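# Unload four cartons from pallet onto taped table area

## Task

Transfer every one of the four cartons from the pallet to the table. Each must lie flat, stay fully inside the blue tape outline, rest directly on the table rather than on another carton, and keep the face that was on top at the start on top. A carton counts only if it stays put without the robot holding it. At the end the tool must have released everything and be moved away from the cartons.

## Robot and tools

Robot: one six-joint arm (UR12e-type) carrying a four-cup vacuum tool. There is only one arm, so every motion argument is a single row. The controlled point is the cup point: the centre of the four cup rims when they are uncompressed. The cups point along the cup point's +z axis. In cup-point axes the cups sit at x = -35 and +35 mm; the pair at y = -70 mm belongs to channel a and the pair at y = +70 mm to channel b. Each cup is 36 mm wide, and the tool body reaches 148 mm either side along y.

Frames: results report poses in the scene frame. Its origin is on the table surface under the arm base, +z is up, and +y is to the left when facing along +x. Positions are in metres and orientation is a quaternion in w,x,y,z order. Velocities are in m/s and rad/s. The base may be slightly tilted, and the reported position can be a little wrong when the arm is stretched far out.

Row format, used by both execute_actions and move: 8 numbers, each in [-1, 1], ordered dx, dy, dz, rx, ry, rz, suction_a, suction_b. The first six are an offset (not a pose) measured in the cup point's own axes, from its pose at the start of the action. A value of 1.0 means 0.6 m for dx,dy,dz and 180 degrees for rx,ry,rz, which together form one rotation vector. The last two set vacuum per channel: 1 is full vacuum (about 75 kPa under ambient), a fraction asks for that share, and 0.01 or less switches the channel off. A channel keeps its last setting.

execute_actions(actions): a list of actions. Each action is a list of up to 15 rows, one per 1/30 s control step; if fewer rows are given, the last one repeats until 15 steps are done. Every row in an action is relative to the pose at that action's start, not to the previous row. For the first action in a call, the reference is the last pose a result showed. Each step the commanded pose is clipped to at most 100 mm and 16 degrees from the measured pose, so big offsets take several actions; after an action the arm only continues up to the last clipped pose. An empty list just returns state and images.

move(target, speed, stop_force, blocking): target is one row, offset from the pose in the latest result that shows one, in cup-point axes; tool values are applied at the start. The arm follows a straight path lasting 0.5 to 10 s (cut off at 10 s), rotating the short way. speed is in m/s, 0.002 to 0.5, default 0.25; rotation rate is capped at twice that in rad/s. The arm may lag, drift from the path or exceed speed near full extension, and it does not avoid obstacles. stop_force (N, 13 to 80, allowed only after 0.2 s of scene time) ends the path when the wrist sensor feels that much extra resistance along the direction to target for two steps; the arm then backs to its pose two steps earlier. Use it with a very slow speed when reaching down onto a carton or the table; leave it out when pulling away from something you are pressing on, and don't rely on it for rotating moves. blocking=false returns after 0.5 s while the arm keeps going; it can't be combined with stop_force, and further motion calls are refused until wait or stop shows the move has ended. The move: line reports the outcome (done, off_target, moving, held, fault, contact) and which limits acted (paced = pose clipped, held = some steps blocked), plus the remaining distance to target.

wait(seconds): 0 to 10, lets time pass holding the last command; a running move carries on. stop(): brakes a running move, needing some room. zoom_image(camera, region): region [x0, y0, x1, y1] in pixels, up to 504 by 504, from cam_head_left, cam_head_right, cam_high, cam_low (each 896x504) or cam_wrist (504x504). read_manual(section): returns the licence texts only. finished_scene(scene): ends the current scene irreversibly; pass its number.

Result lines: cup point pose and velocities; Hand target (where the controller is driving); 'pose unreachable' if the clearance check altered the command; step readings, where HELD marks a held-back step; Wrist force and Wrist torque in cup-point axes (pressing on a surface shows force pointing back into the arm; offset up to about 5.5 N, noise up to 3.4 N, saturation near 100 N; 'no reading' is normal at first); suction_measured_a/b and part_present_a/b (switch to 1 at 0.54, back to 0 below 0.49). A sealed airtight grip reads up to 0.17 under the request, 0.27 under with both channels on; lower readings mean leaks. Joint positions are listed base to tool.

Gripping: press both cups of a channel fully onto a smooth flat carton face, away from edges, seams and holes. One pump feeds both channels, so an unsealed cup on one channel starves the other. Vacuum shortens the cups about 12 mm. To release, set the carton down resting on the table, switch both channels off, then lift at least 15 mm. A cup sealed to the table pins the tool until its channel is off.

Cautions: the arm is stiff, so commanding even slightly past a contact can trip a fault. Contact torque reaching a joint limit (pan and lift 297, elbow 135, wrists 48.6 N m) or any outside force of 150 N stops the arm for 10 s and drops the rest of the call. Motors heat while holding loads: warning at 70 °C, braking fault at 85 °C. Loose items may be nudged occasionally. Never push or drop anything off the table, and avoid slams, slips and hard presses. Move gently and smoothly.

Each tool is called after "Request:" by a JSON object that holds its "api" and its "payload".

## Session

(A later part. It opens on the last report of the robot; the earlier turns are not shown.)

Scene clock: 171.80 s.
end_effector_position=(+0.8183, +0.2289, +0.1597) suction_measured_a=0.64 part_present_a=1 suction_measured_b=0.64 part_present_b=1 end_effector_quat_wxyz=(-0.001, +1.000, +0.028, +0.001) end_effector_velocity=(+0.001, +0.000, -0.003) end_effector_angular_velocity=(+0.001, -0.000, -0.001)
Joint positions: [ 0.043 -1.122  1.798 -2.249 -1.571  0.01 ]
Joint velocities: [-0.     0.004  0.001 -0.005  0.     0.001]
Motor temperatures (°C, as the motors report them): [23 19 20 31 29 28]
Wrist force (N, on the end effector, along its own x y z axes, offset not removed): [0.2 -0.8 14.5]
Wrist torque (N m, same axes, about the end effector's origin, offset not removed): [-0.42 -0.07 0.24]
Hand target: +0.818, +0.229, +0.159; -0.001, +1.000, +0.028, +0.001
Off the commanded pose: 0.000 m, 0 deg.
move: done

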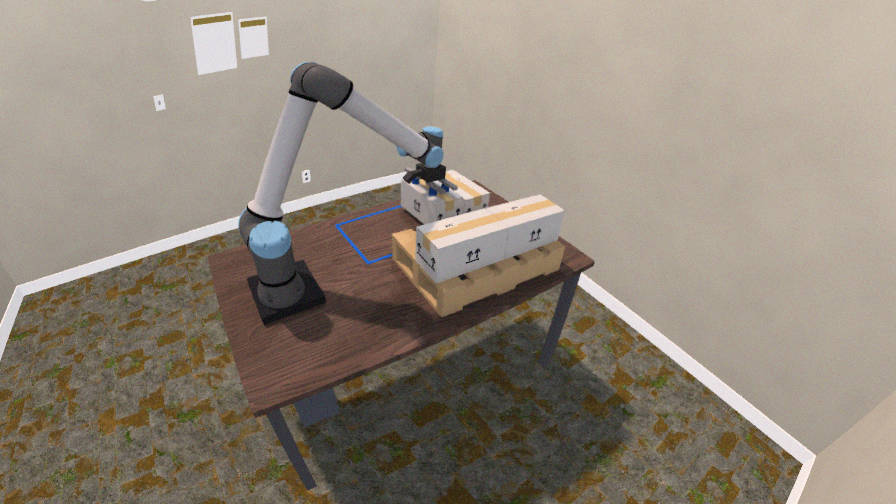

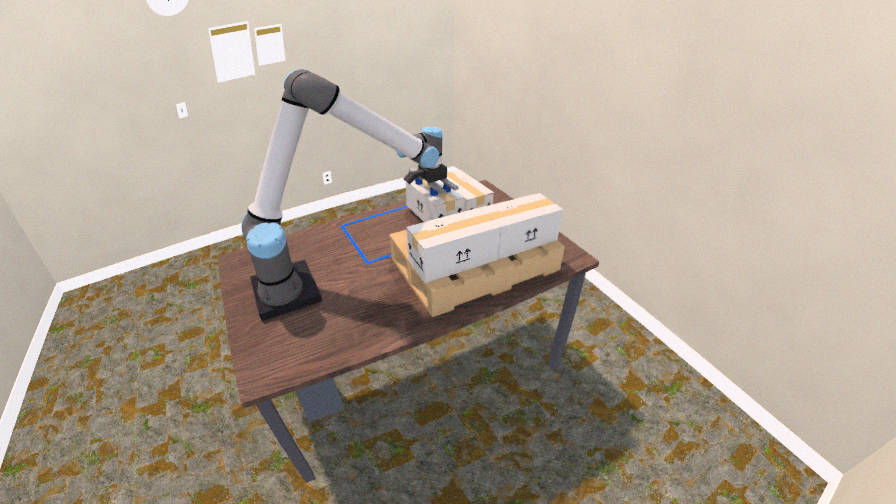

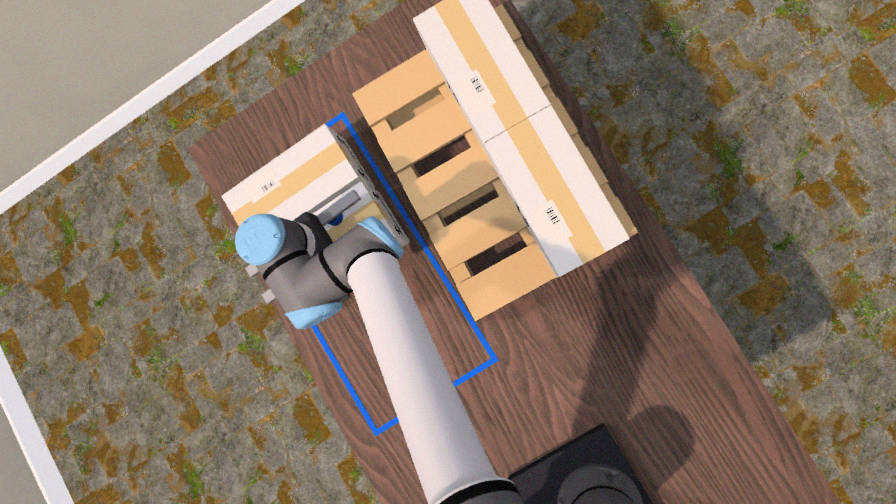

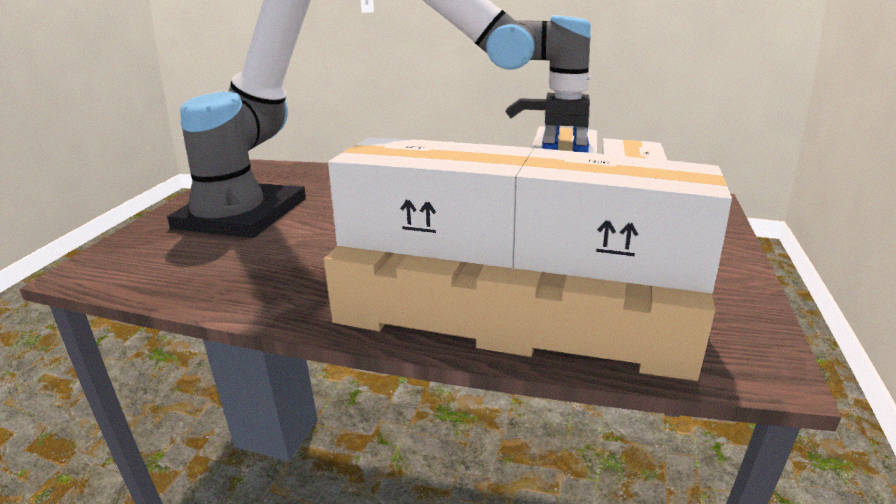

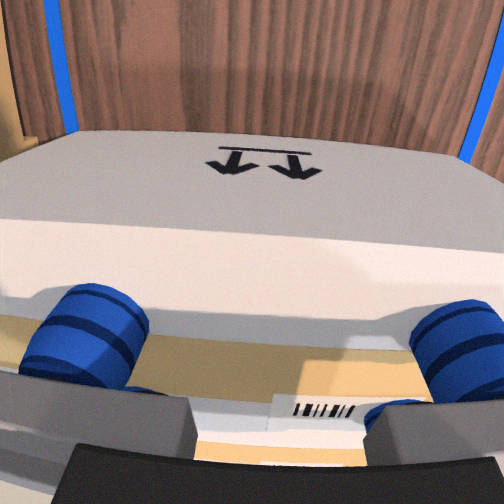

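Request:
{"api": "move", "payload": {"target": [0,-0.005,0.0345,0,0,0,1,1], "speed": 0.035}}

Request:
{"api": "execute_actions", "payload": {"actions": [[[0,0,0,0,0,0,0,0]]]}}

Request:
{"api": "move", "payload": {"target": [0,0.05,-0.287,0,0,0,0,0], "speed": 0.4}}

Request:
{"api": "move", "payload": {"target": [-0.361,0.761,0,0,0,-0.479,0,0], "speed": 0.5}}

Scene clock: 182.80 s.
end_effector_position=(+0.8182, +0.2319, +0.1394) suction_measured_a=0.64 part_present_a=1 suction_measured_b=0.64 part_present_b=1 end_effector_quat_wxyz=(-0.001, +1.000, +0.028, +0.001) end_effector_velocity=(-0.001, +0.001, -0.003) end_effector_angular_velocity=(+0.001, +0.001, -0.000)
Joint positions: [ 0.047 -1.1    1.808 -2.281 -1.571  0.013]
Joint velocities: [ 0.     0.003  0.003 -0.005  0.001  0.   ]
Motor temperatures (°C, as the motors report them): [23 19 20 31 29 28]
Wrist force (N, on the end effector, along its own x y z axes, offset not removed): [2.8 0.9 19.7]
Wrist torque (N m, same axes, about the end effector's origin, offset not removed): [-0.20 -0.39 0.09]
Hand target: +0.818, +0.232, +0.139; -0.001, +1.000, +0.028, +0.001
Off the commanded pose: 0.000 m, 0 deg.
move: done

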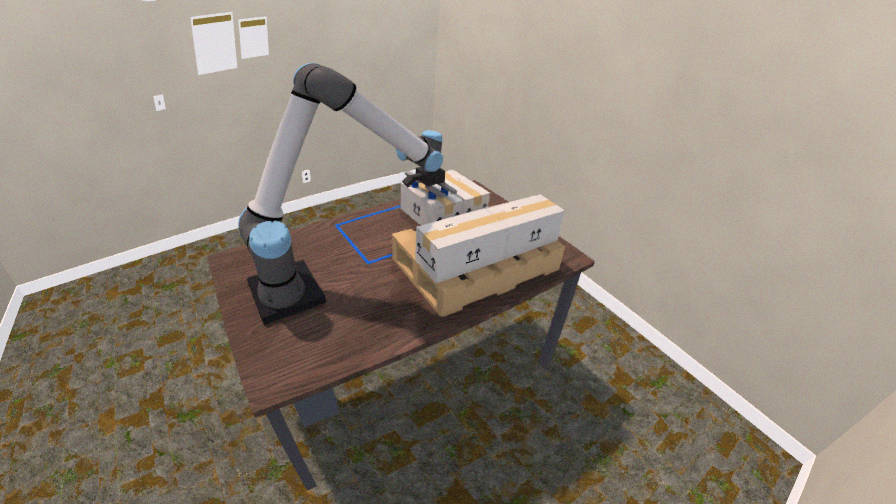

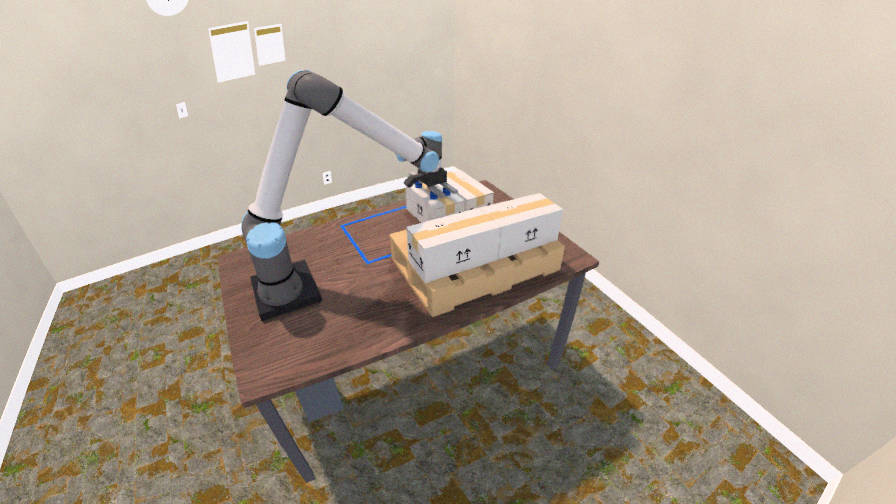

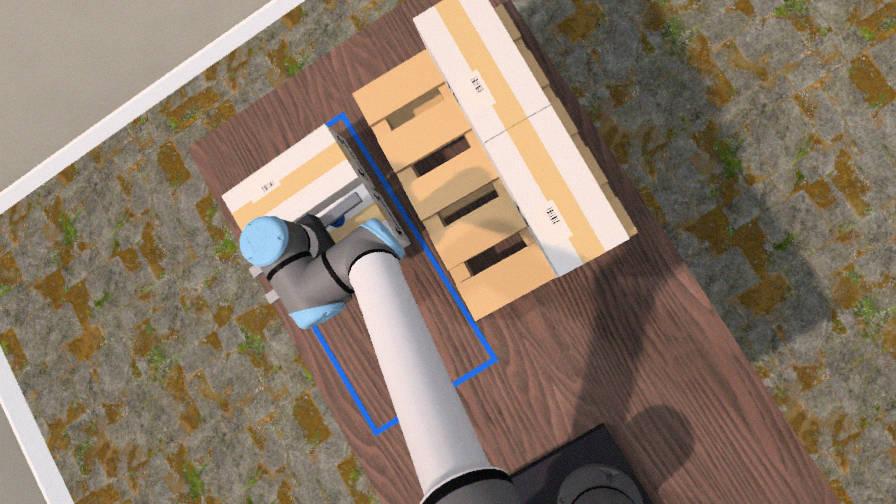

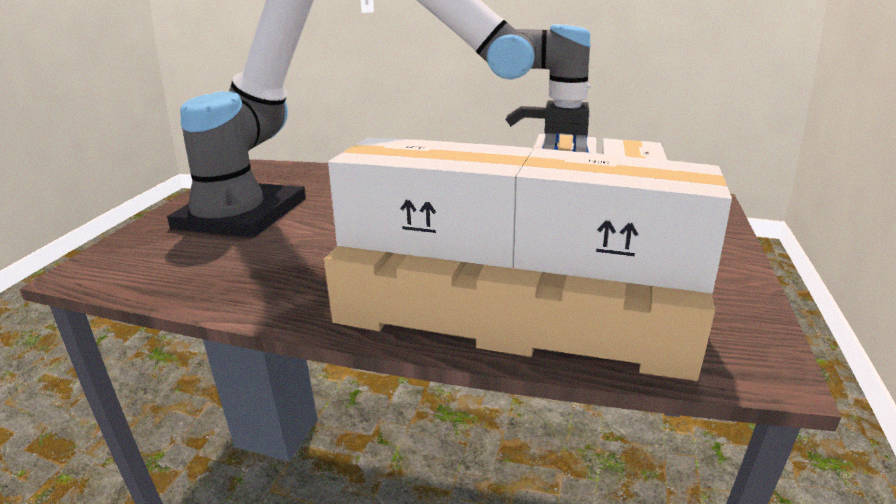

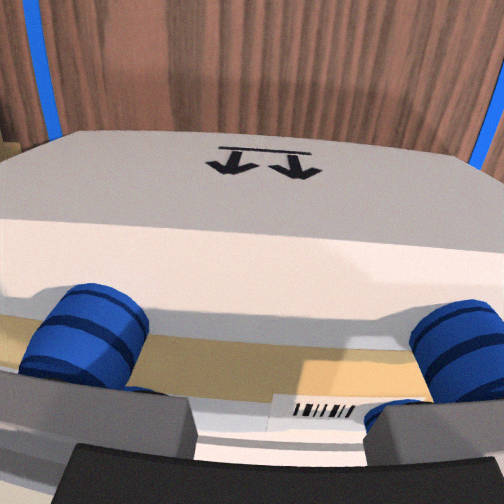

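Scene clock: 183.30 s.
end_effector_position=(+0.8183, +0.2319, +0.1394) suction_measured_a=0.01 part_present_a=0 suction_measured_b=0.01 part_present_b=0 end_effector_quat_wxyz=(-0.001, +1.000, +0.028, +0.001) end_effector_velocity=(-0.000, +0.001, -0.001) end_effector_angular_velocity=(+0.000, +0.001, +0.001)
Joint positions: [ 0.047 -1.1    1.808 -2.281 -1.571  0.013]
Joint velocities: [ 0.001  0.001  0.     0.     0.001 -0.   ]
Motor temperatures (°C, as the motors report them): [23 19 20 31 29 28]
Wrist force (N, on the end effector, along its own x y z axes, offset not removed): [-7.4 -3.6 -41.0]
Wrist torque (N m, same axes, about the end effector's origin, offset not removed): [-0.58 0.03 0.02]
Hand target: +0.818, +0.232, +0.139; -0.001, +1.000, +0.028, +0.001
Off the commanded pose: 0.000 m, 0 deg.
Step readings (end_effector_position):
0: (+0.8182, +0.2319, +0.1394)
1: (+0.8182, +0.2319, +0.1393)
2: (+0.8183, +0.2319, +0.1393)
4: (+0.8183, +0.2319, +0.1394)
8: (+0.8183, +0.2319, +0.1395)
15: end_effector_position above

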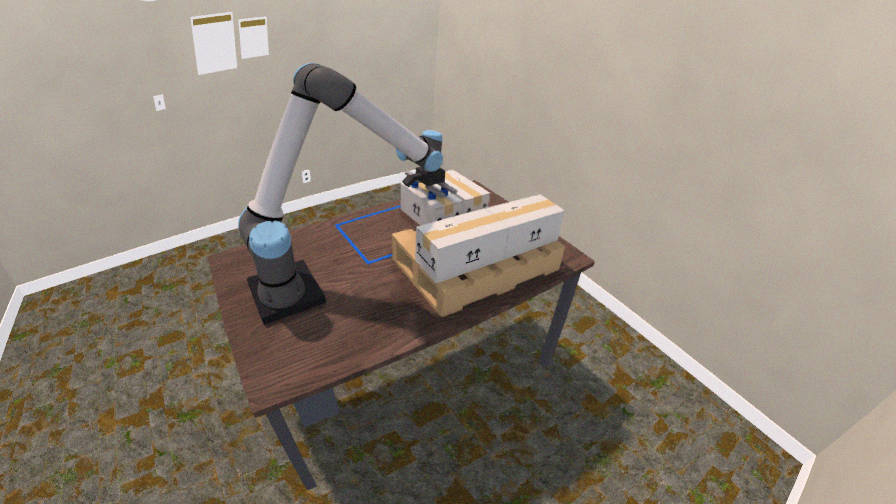

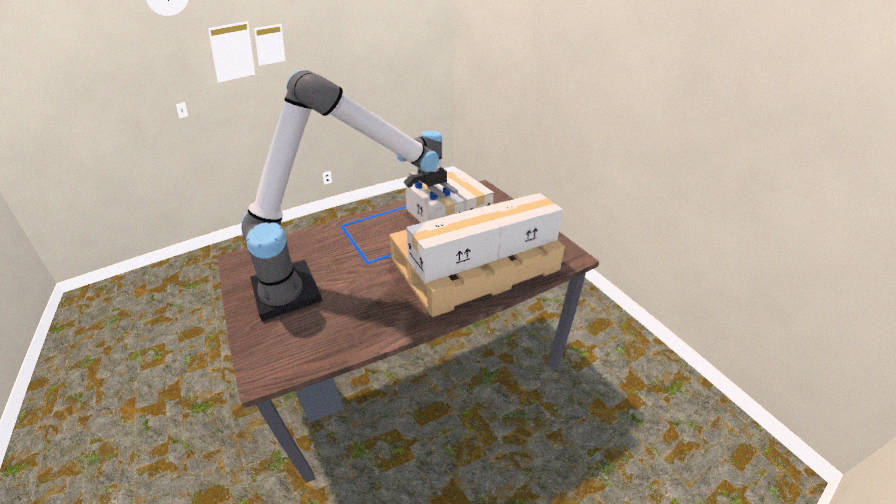

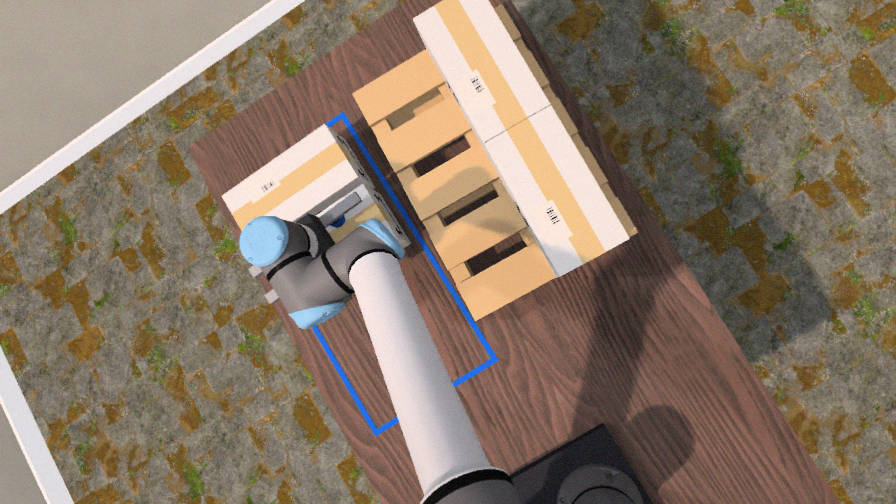

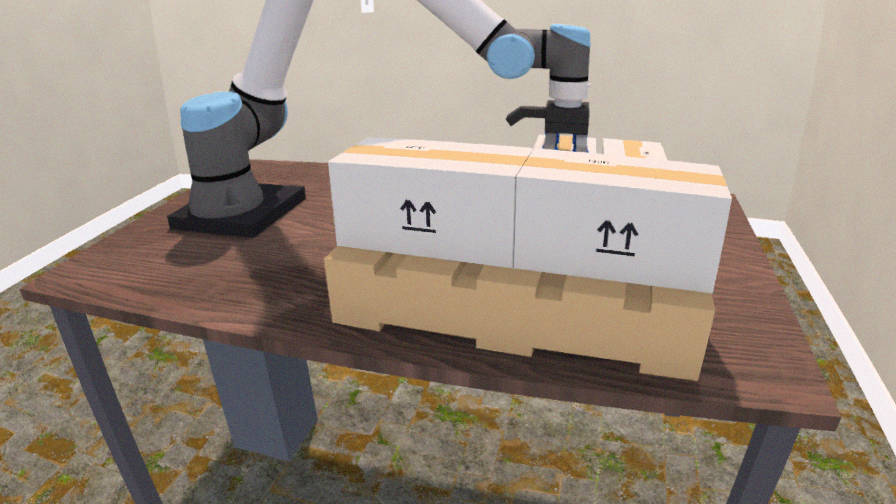

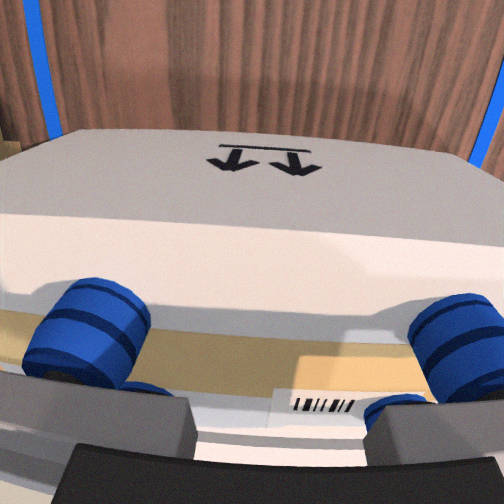

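Scene clock: 184.50 s.
end_effector_position=(+0.8197, +0.2019, +0.3112) suction_measured_a=0.01 part_present_a=0 suction_measured_b=0.01 part_present_b=0 end_effector_quat_wxyz=(-0.001, +1.000, +0.028, +0.001) end_effector_velocity=(-0.000, -0.000, +0.002) end_effector_angular_velocity=(-0.000, +0.002, +0.001)
Joint positions: [ 0.01  -1.262  1.691 -2.002 -1.571 -0.023]
Joint velocities: [-0.    -0.001 -0.002  0.005 -0.    -0.001]
Motor temperatures (°C, as the motors report them): [23 19 20 31 29 28]
Wrist force (N, on the end effector, along its own x y z axes, offset not removed): [2.0 -1.4 2.7]
Wrist torque (N m, same axes, about the end effector's origin, offset not removed): [-0.23 -0.35 0.11]
Hand target: +0.820, +0.202, +0.311; -0.001, +1.000, +0.028, +0.001
Off the commanded pose: 0.000 m, 0 deg.
move: done

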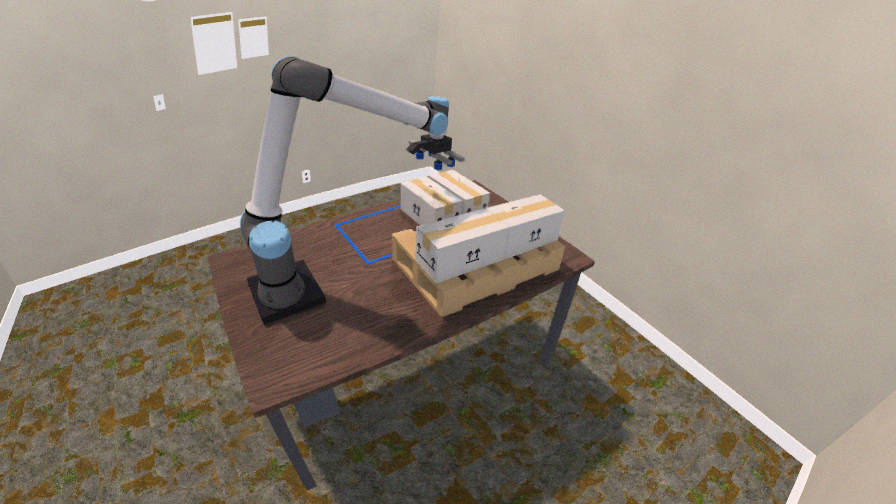

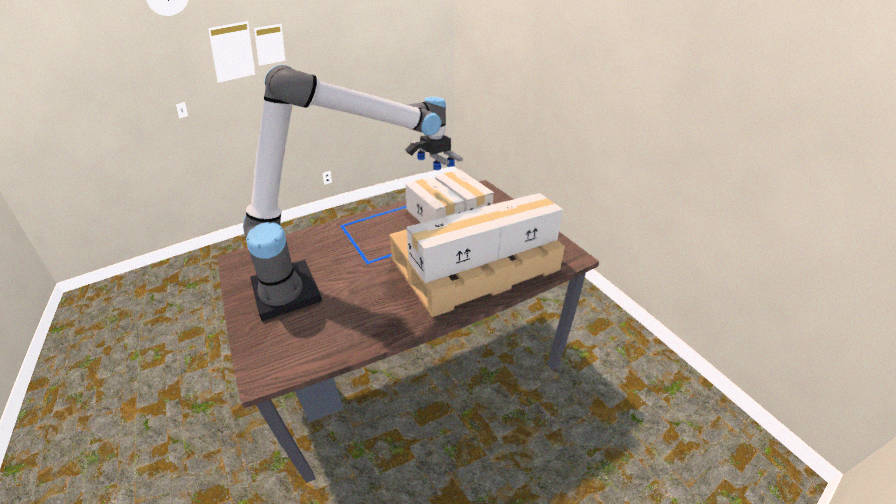

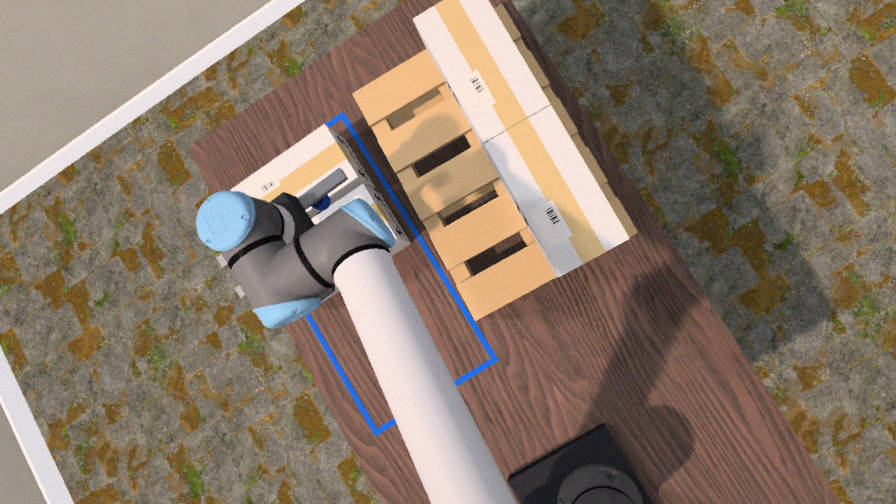

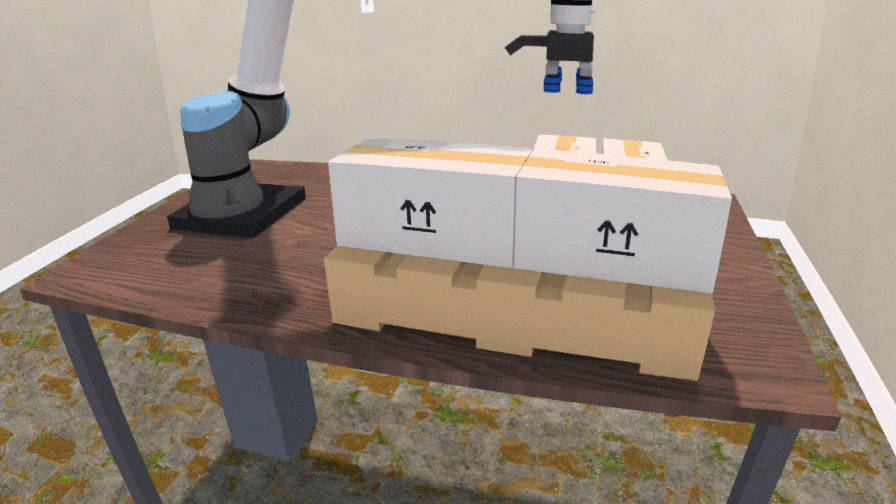

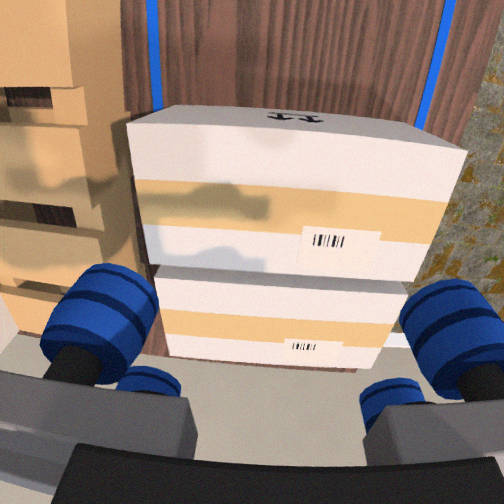

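Scene clock: 186.80 s.
end_effector_position=(+0.6296, -0.2656, +0.3103) suction_measured_a=0.01 part_present_a=0 suction_measured_b=0.01 part_present_b=0 end_effector_quat_wxyz=(+0.001, +0.711, +0.703, +0.001) end_effector_velocity=(-0.000, -0.002, +0.001) end_effector_angular_velocity=(+0.002, -0.003, +0.014)
Joint positions: [-0.68  -1.514  1.999 -2.057 -1.57  -2.217]
Joint velocities: [-0.004 -0.    -0.002  0.001  0.004 -0.019]
Motor temperatures (°C, as the motors report them): [23 19 20 31 29 28]
Wrist force (N, on the end effector, along its own x y z axes, offset not removed): [-0.1 -3.1 -1.3]
Wrist torque (N m, same axes, about the end effector's origin, offset not removed): [-0.41 -0.15 0.13]
Hand target: +0.629, -0.266, +0.310; +0.001, +0.710, +0.704, +0.001
Off the commanded pose: 0.001 m, 0 deg.
move: done

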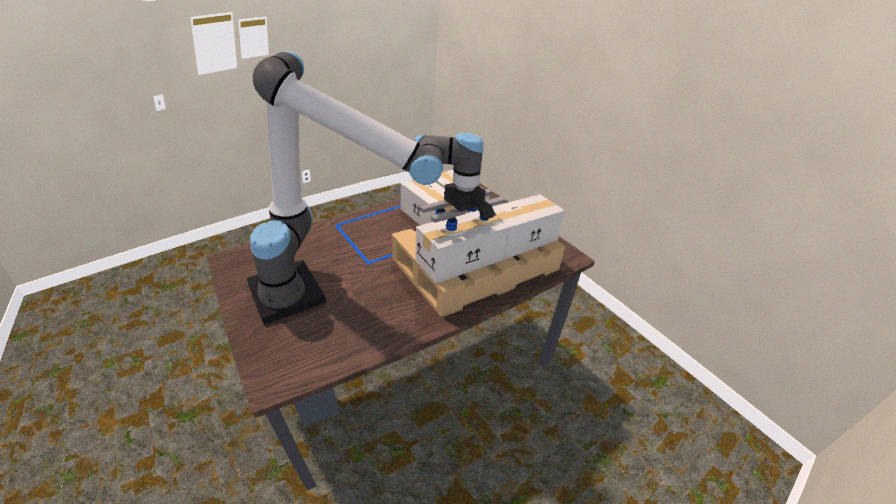

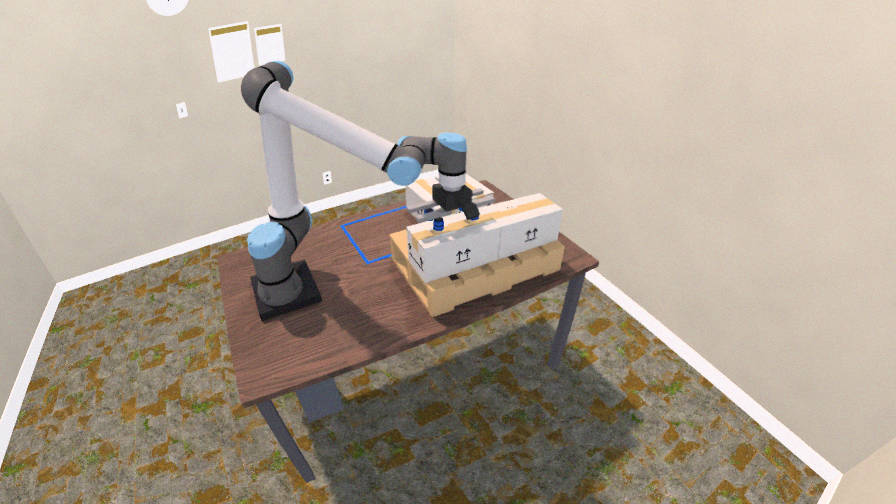

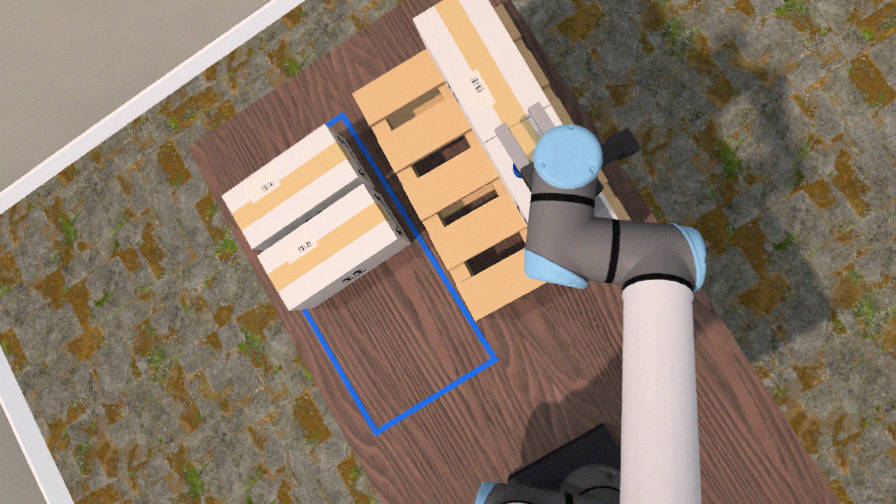

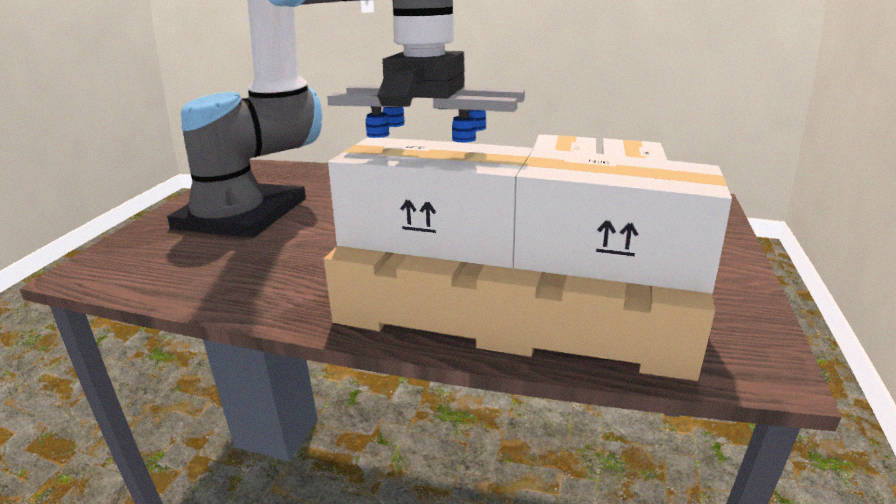

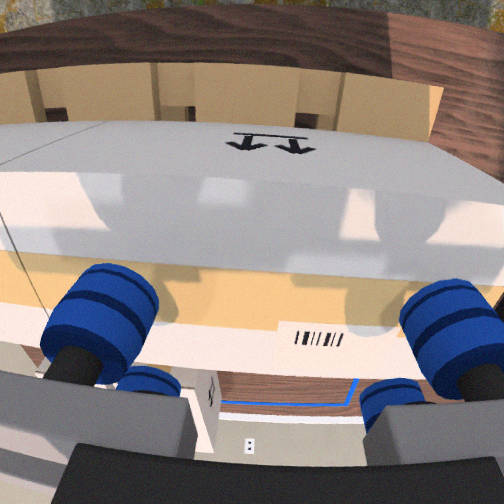

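Request:
{"api": "move", "payload": {"target": [0,-0.003,0.071,0,0,0,1,1], "speed": 0.07}}

Request:
{"api": "execute_actions", "payload": {"actions": [[[0,0,0,0,0,0,1,1]]]}}

Scene clock: 195.97 s.
end_effector_position=(+0.6278, -0.2656, +0.2680) suction_measured_a=0.34 part_present_a=0 suction_measured_b=0.34 part_present_b=0 end_effector_quat_wxyz=(+0.001, +0.711, +0.703, +0.001) end_effector_velocity=(+0.000, -0.002, -0.002) end_effector_angular_velocity=(-0.001, -0.000, -0.002)
Joint positions: [-0.682 -1.478  2.045 -2.139 -1.57  -2.218]
Joint velocities: [-0.002  0.003  0.001 -0.006 -0.001  0.   ]
Motor temperatures (°C, as the motors report them): [23 19 20 31 29 28]
Wrist force (N, on the end effector, along its own x y z axes, offset not removed): [-1.4 -0.9 15.6]
Wrist torque (N m, same axes, about the end effector's origin, offset not removed): [-0.29 0.19 0.06]
Hand target: +0.628, -0.266, +0.268; +0.001, +0.711, +0.703, +0.001
Off the commanded pose: 0.000 m, 0 deg.
move: done

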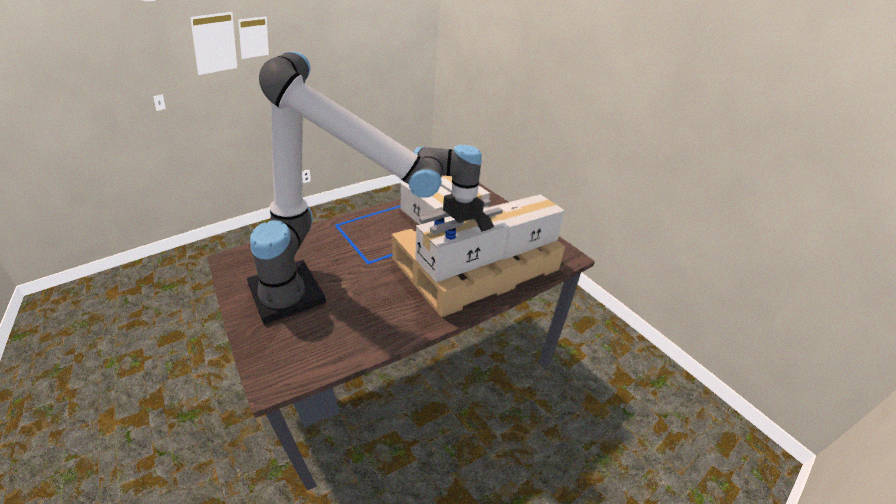

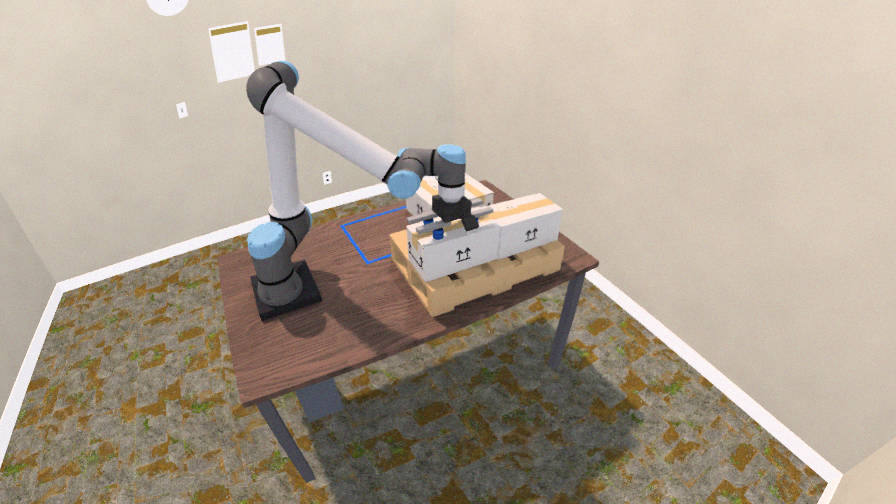

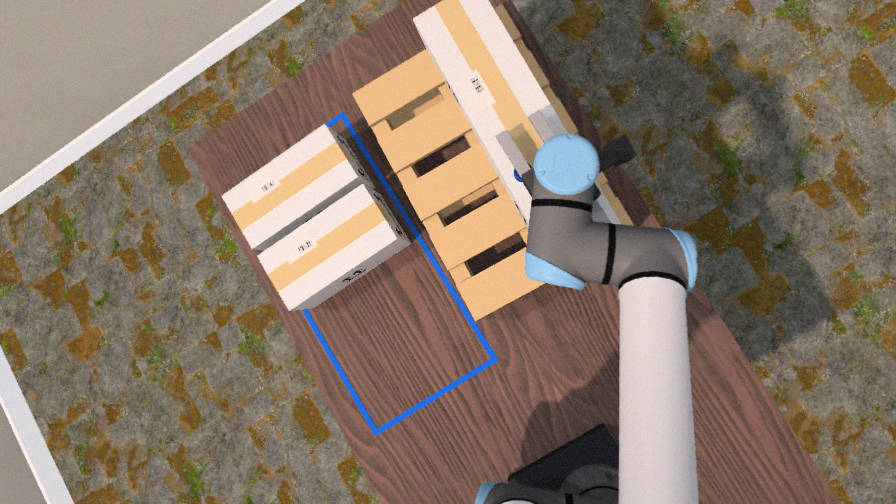

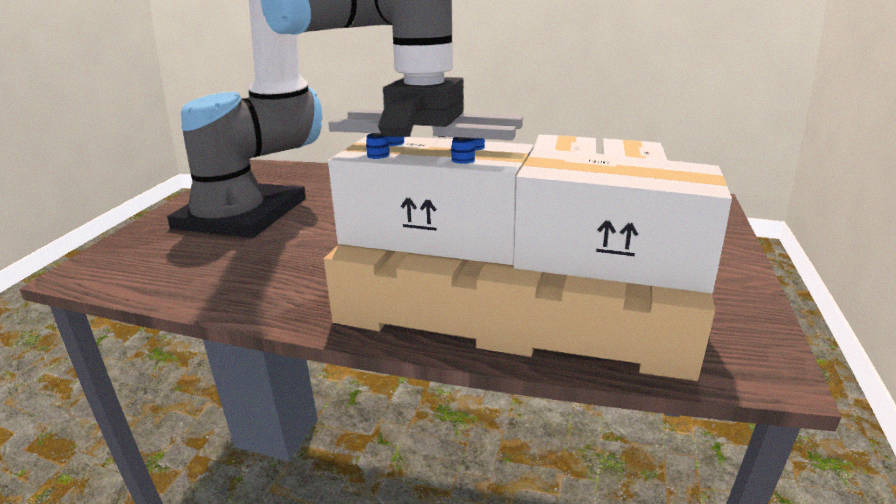

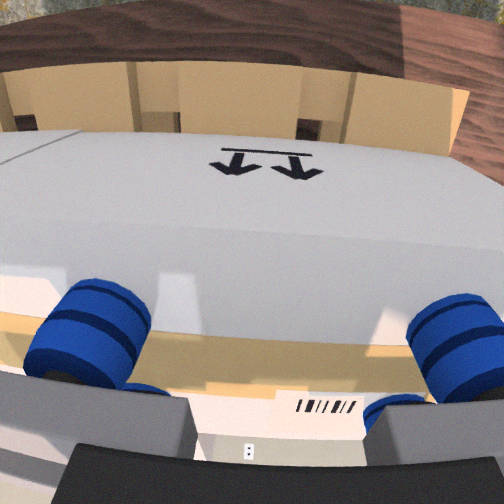

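Scene clock: 196.47 s.
end_effector_position=(+0.6277, -0.2655, +0.2679) suction_measured_a=0.60 part_present_a=1 suction_measured_b=0.60 part_present_b=1 end_effector_quat_wxyz=(+0.000, +0.711, +0.703, +0.001) end_effector_velocity=(-0.001, +0.001, -0.000) end_effector_angular_velocity=(+0.001, +0.001, +0.000)
Joint positions: [-0.682 -1.478  2.045 -2.139 -1.57  -2.218]
Joint velocities: [-0.    -0.001  0.001  0.001 -0.    -0.   ]
Motor temperatures (°C, as the motors report them): [23 19 20 31 29 28]
Wrist force (N, on the end effector, along its own x y z axes, offset not removed): [-1.2 -0.9 16.1]
Wrist torque (N m, same axes, about the end effector's origin, offset not removed): [-0.45 0.07 0.03]
Hand target: +0.628, -0.266, +0.268; +0.001, +0.711, +0.703, +0.001
Off the commanded pose: 0.000 m, 0 deg.
Step readings (end_effector_position):
0: (+0.6278, -0.2656, +0.2680)
1: (+0.6278, -0.2656, +0.2680)
2: (+0.6278, -0.2656, +0.2679)
4: (+0.6278, -0.2656, +0.2679)
8: (+0.6278, -0.2656, +0.2679)
15: end_effector_position above

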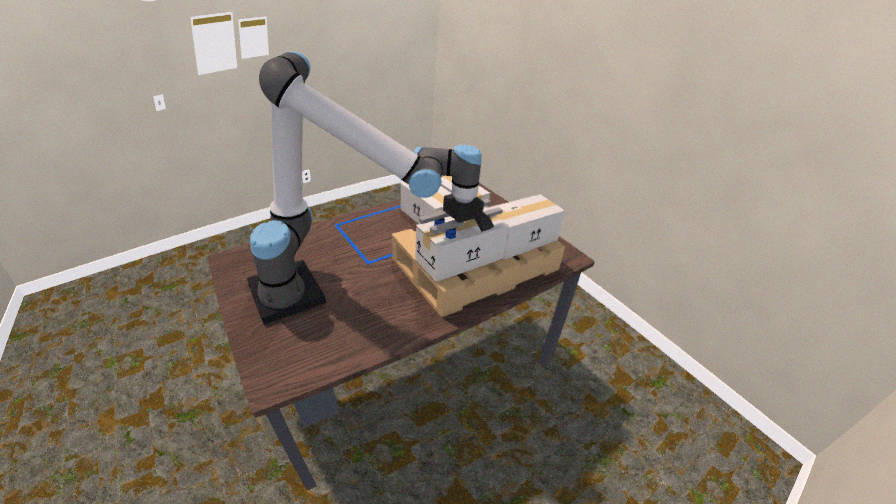

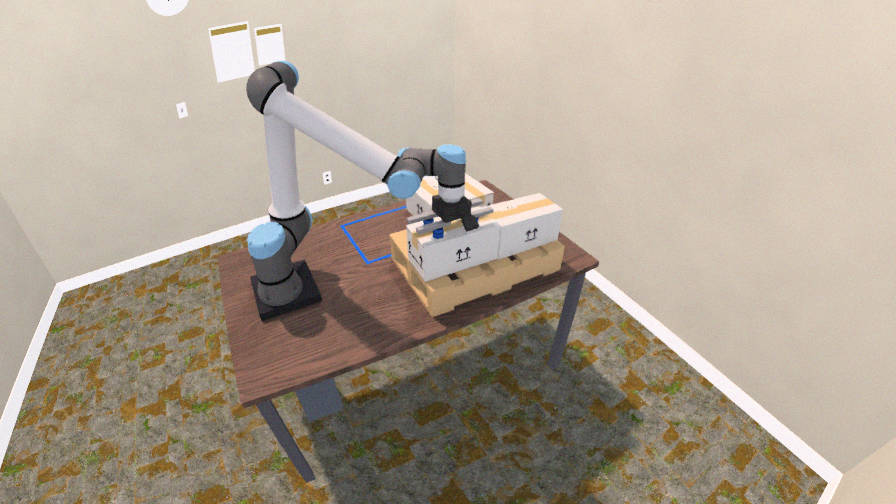

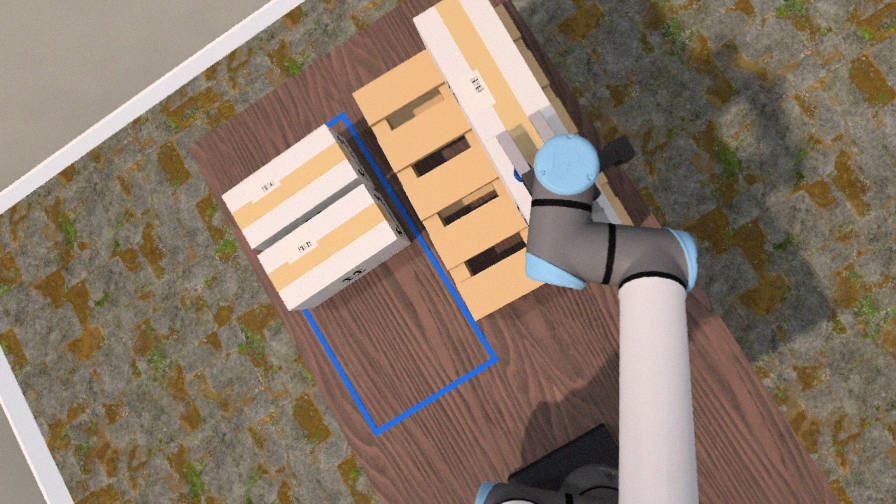

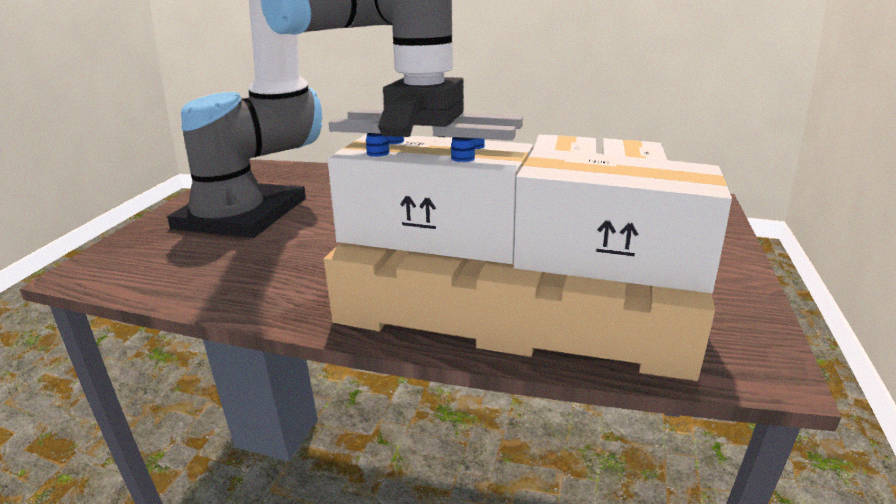

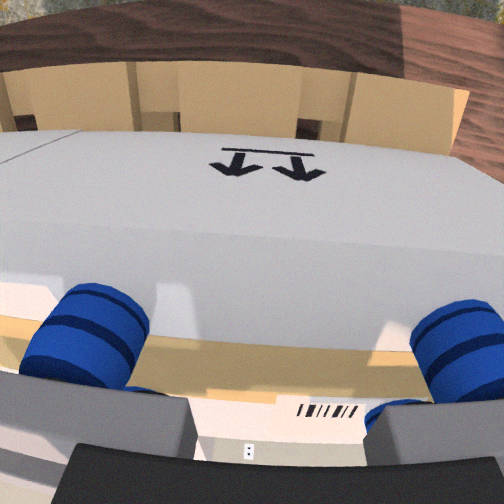

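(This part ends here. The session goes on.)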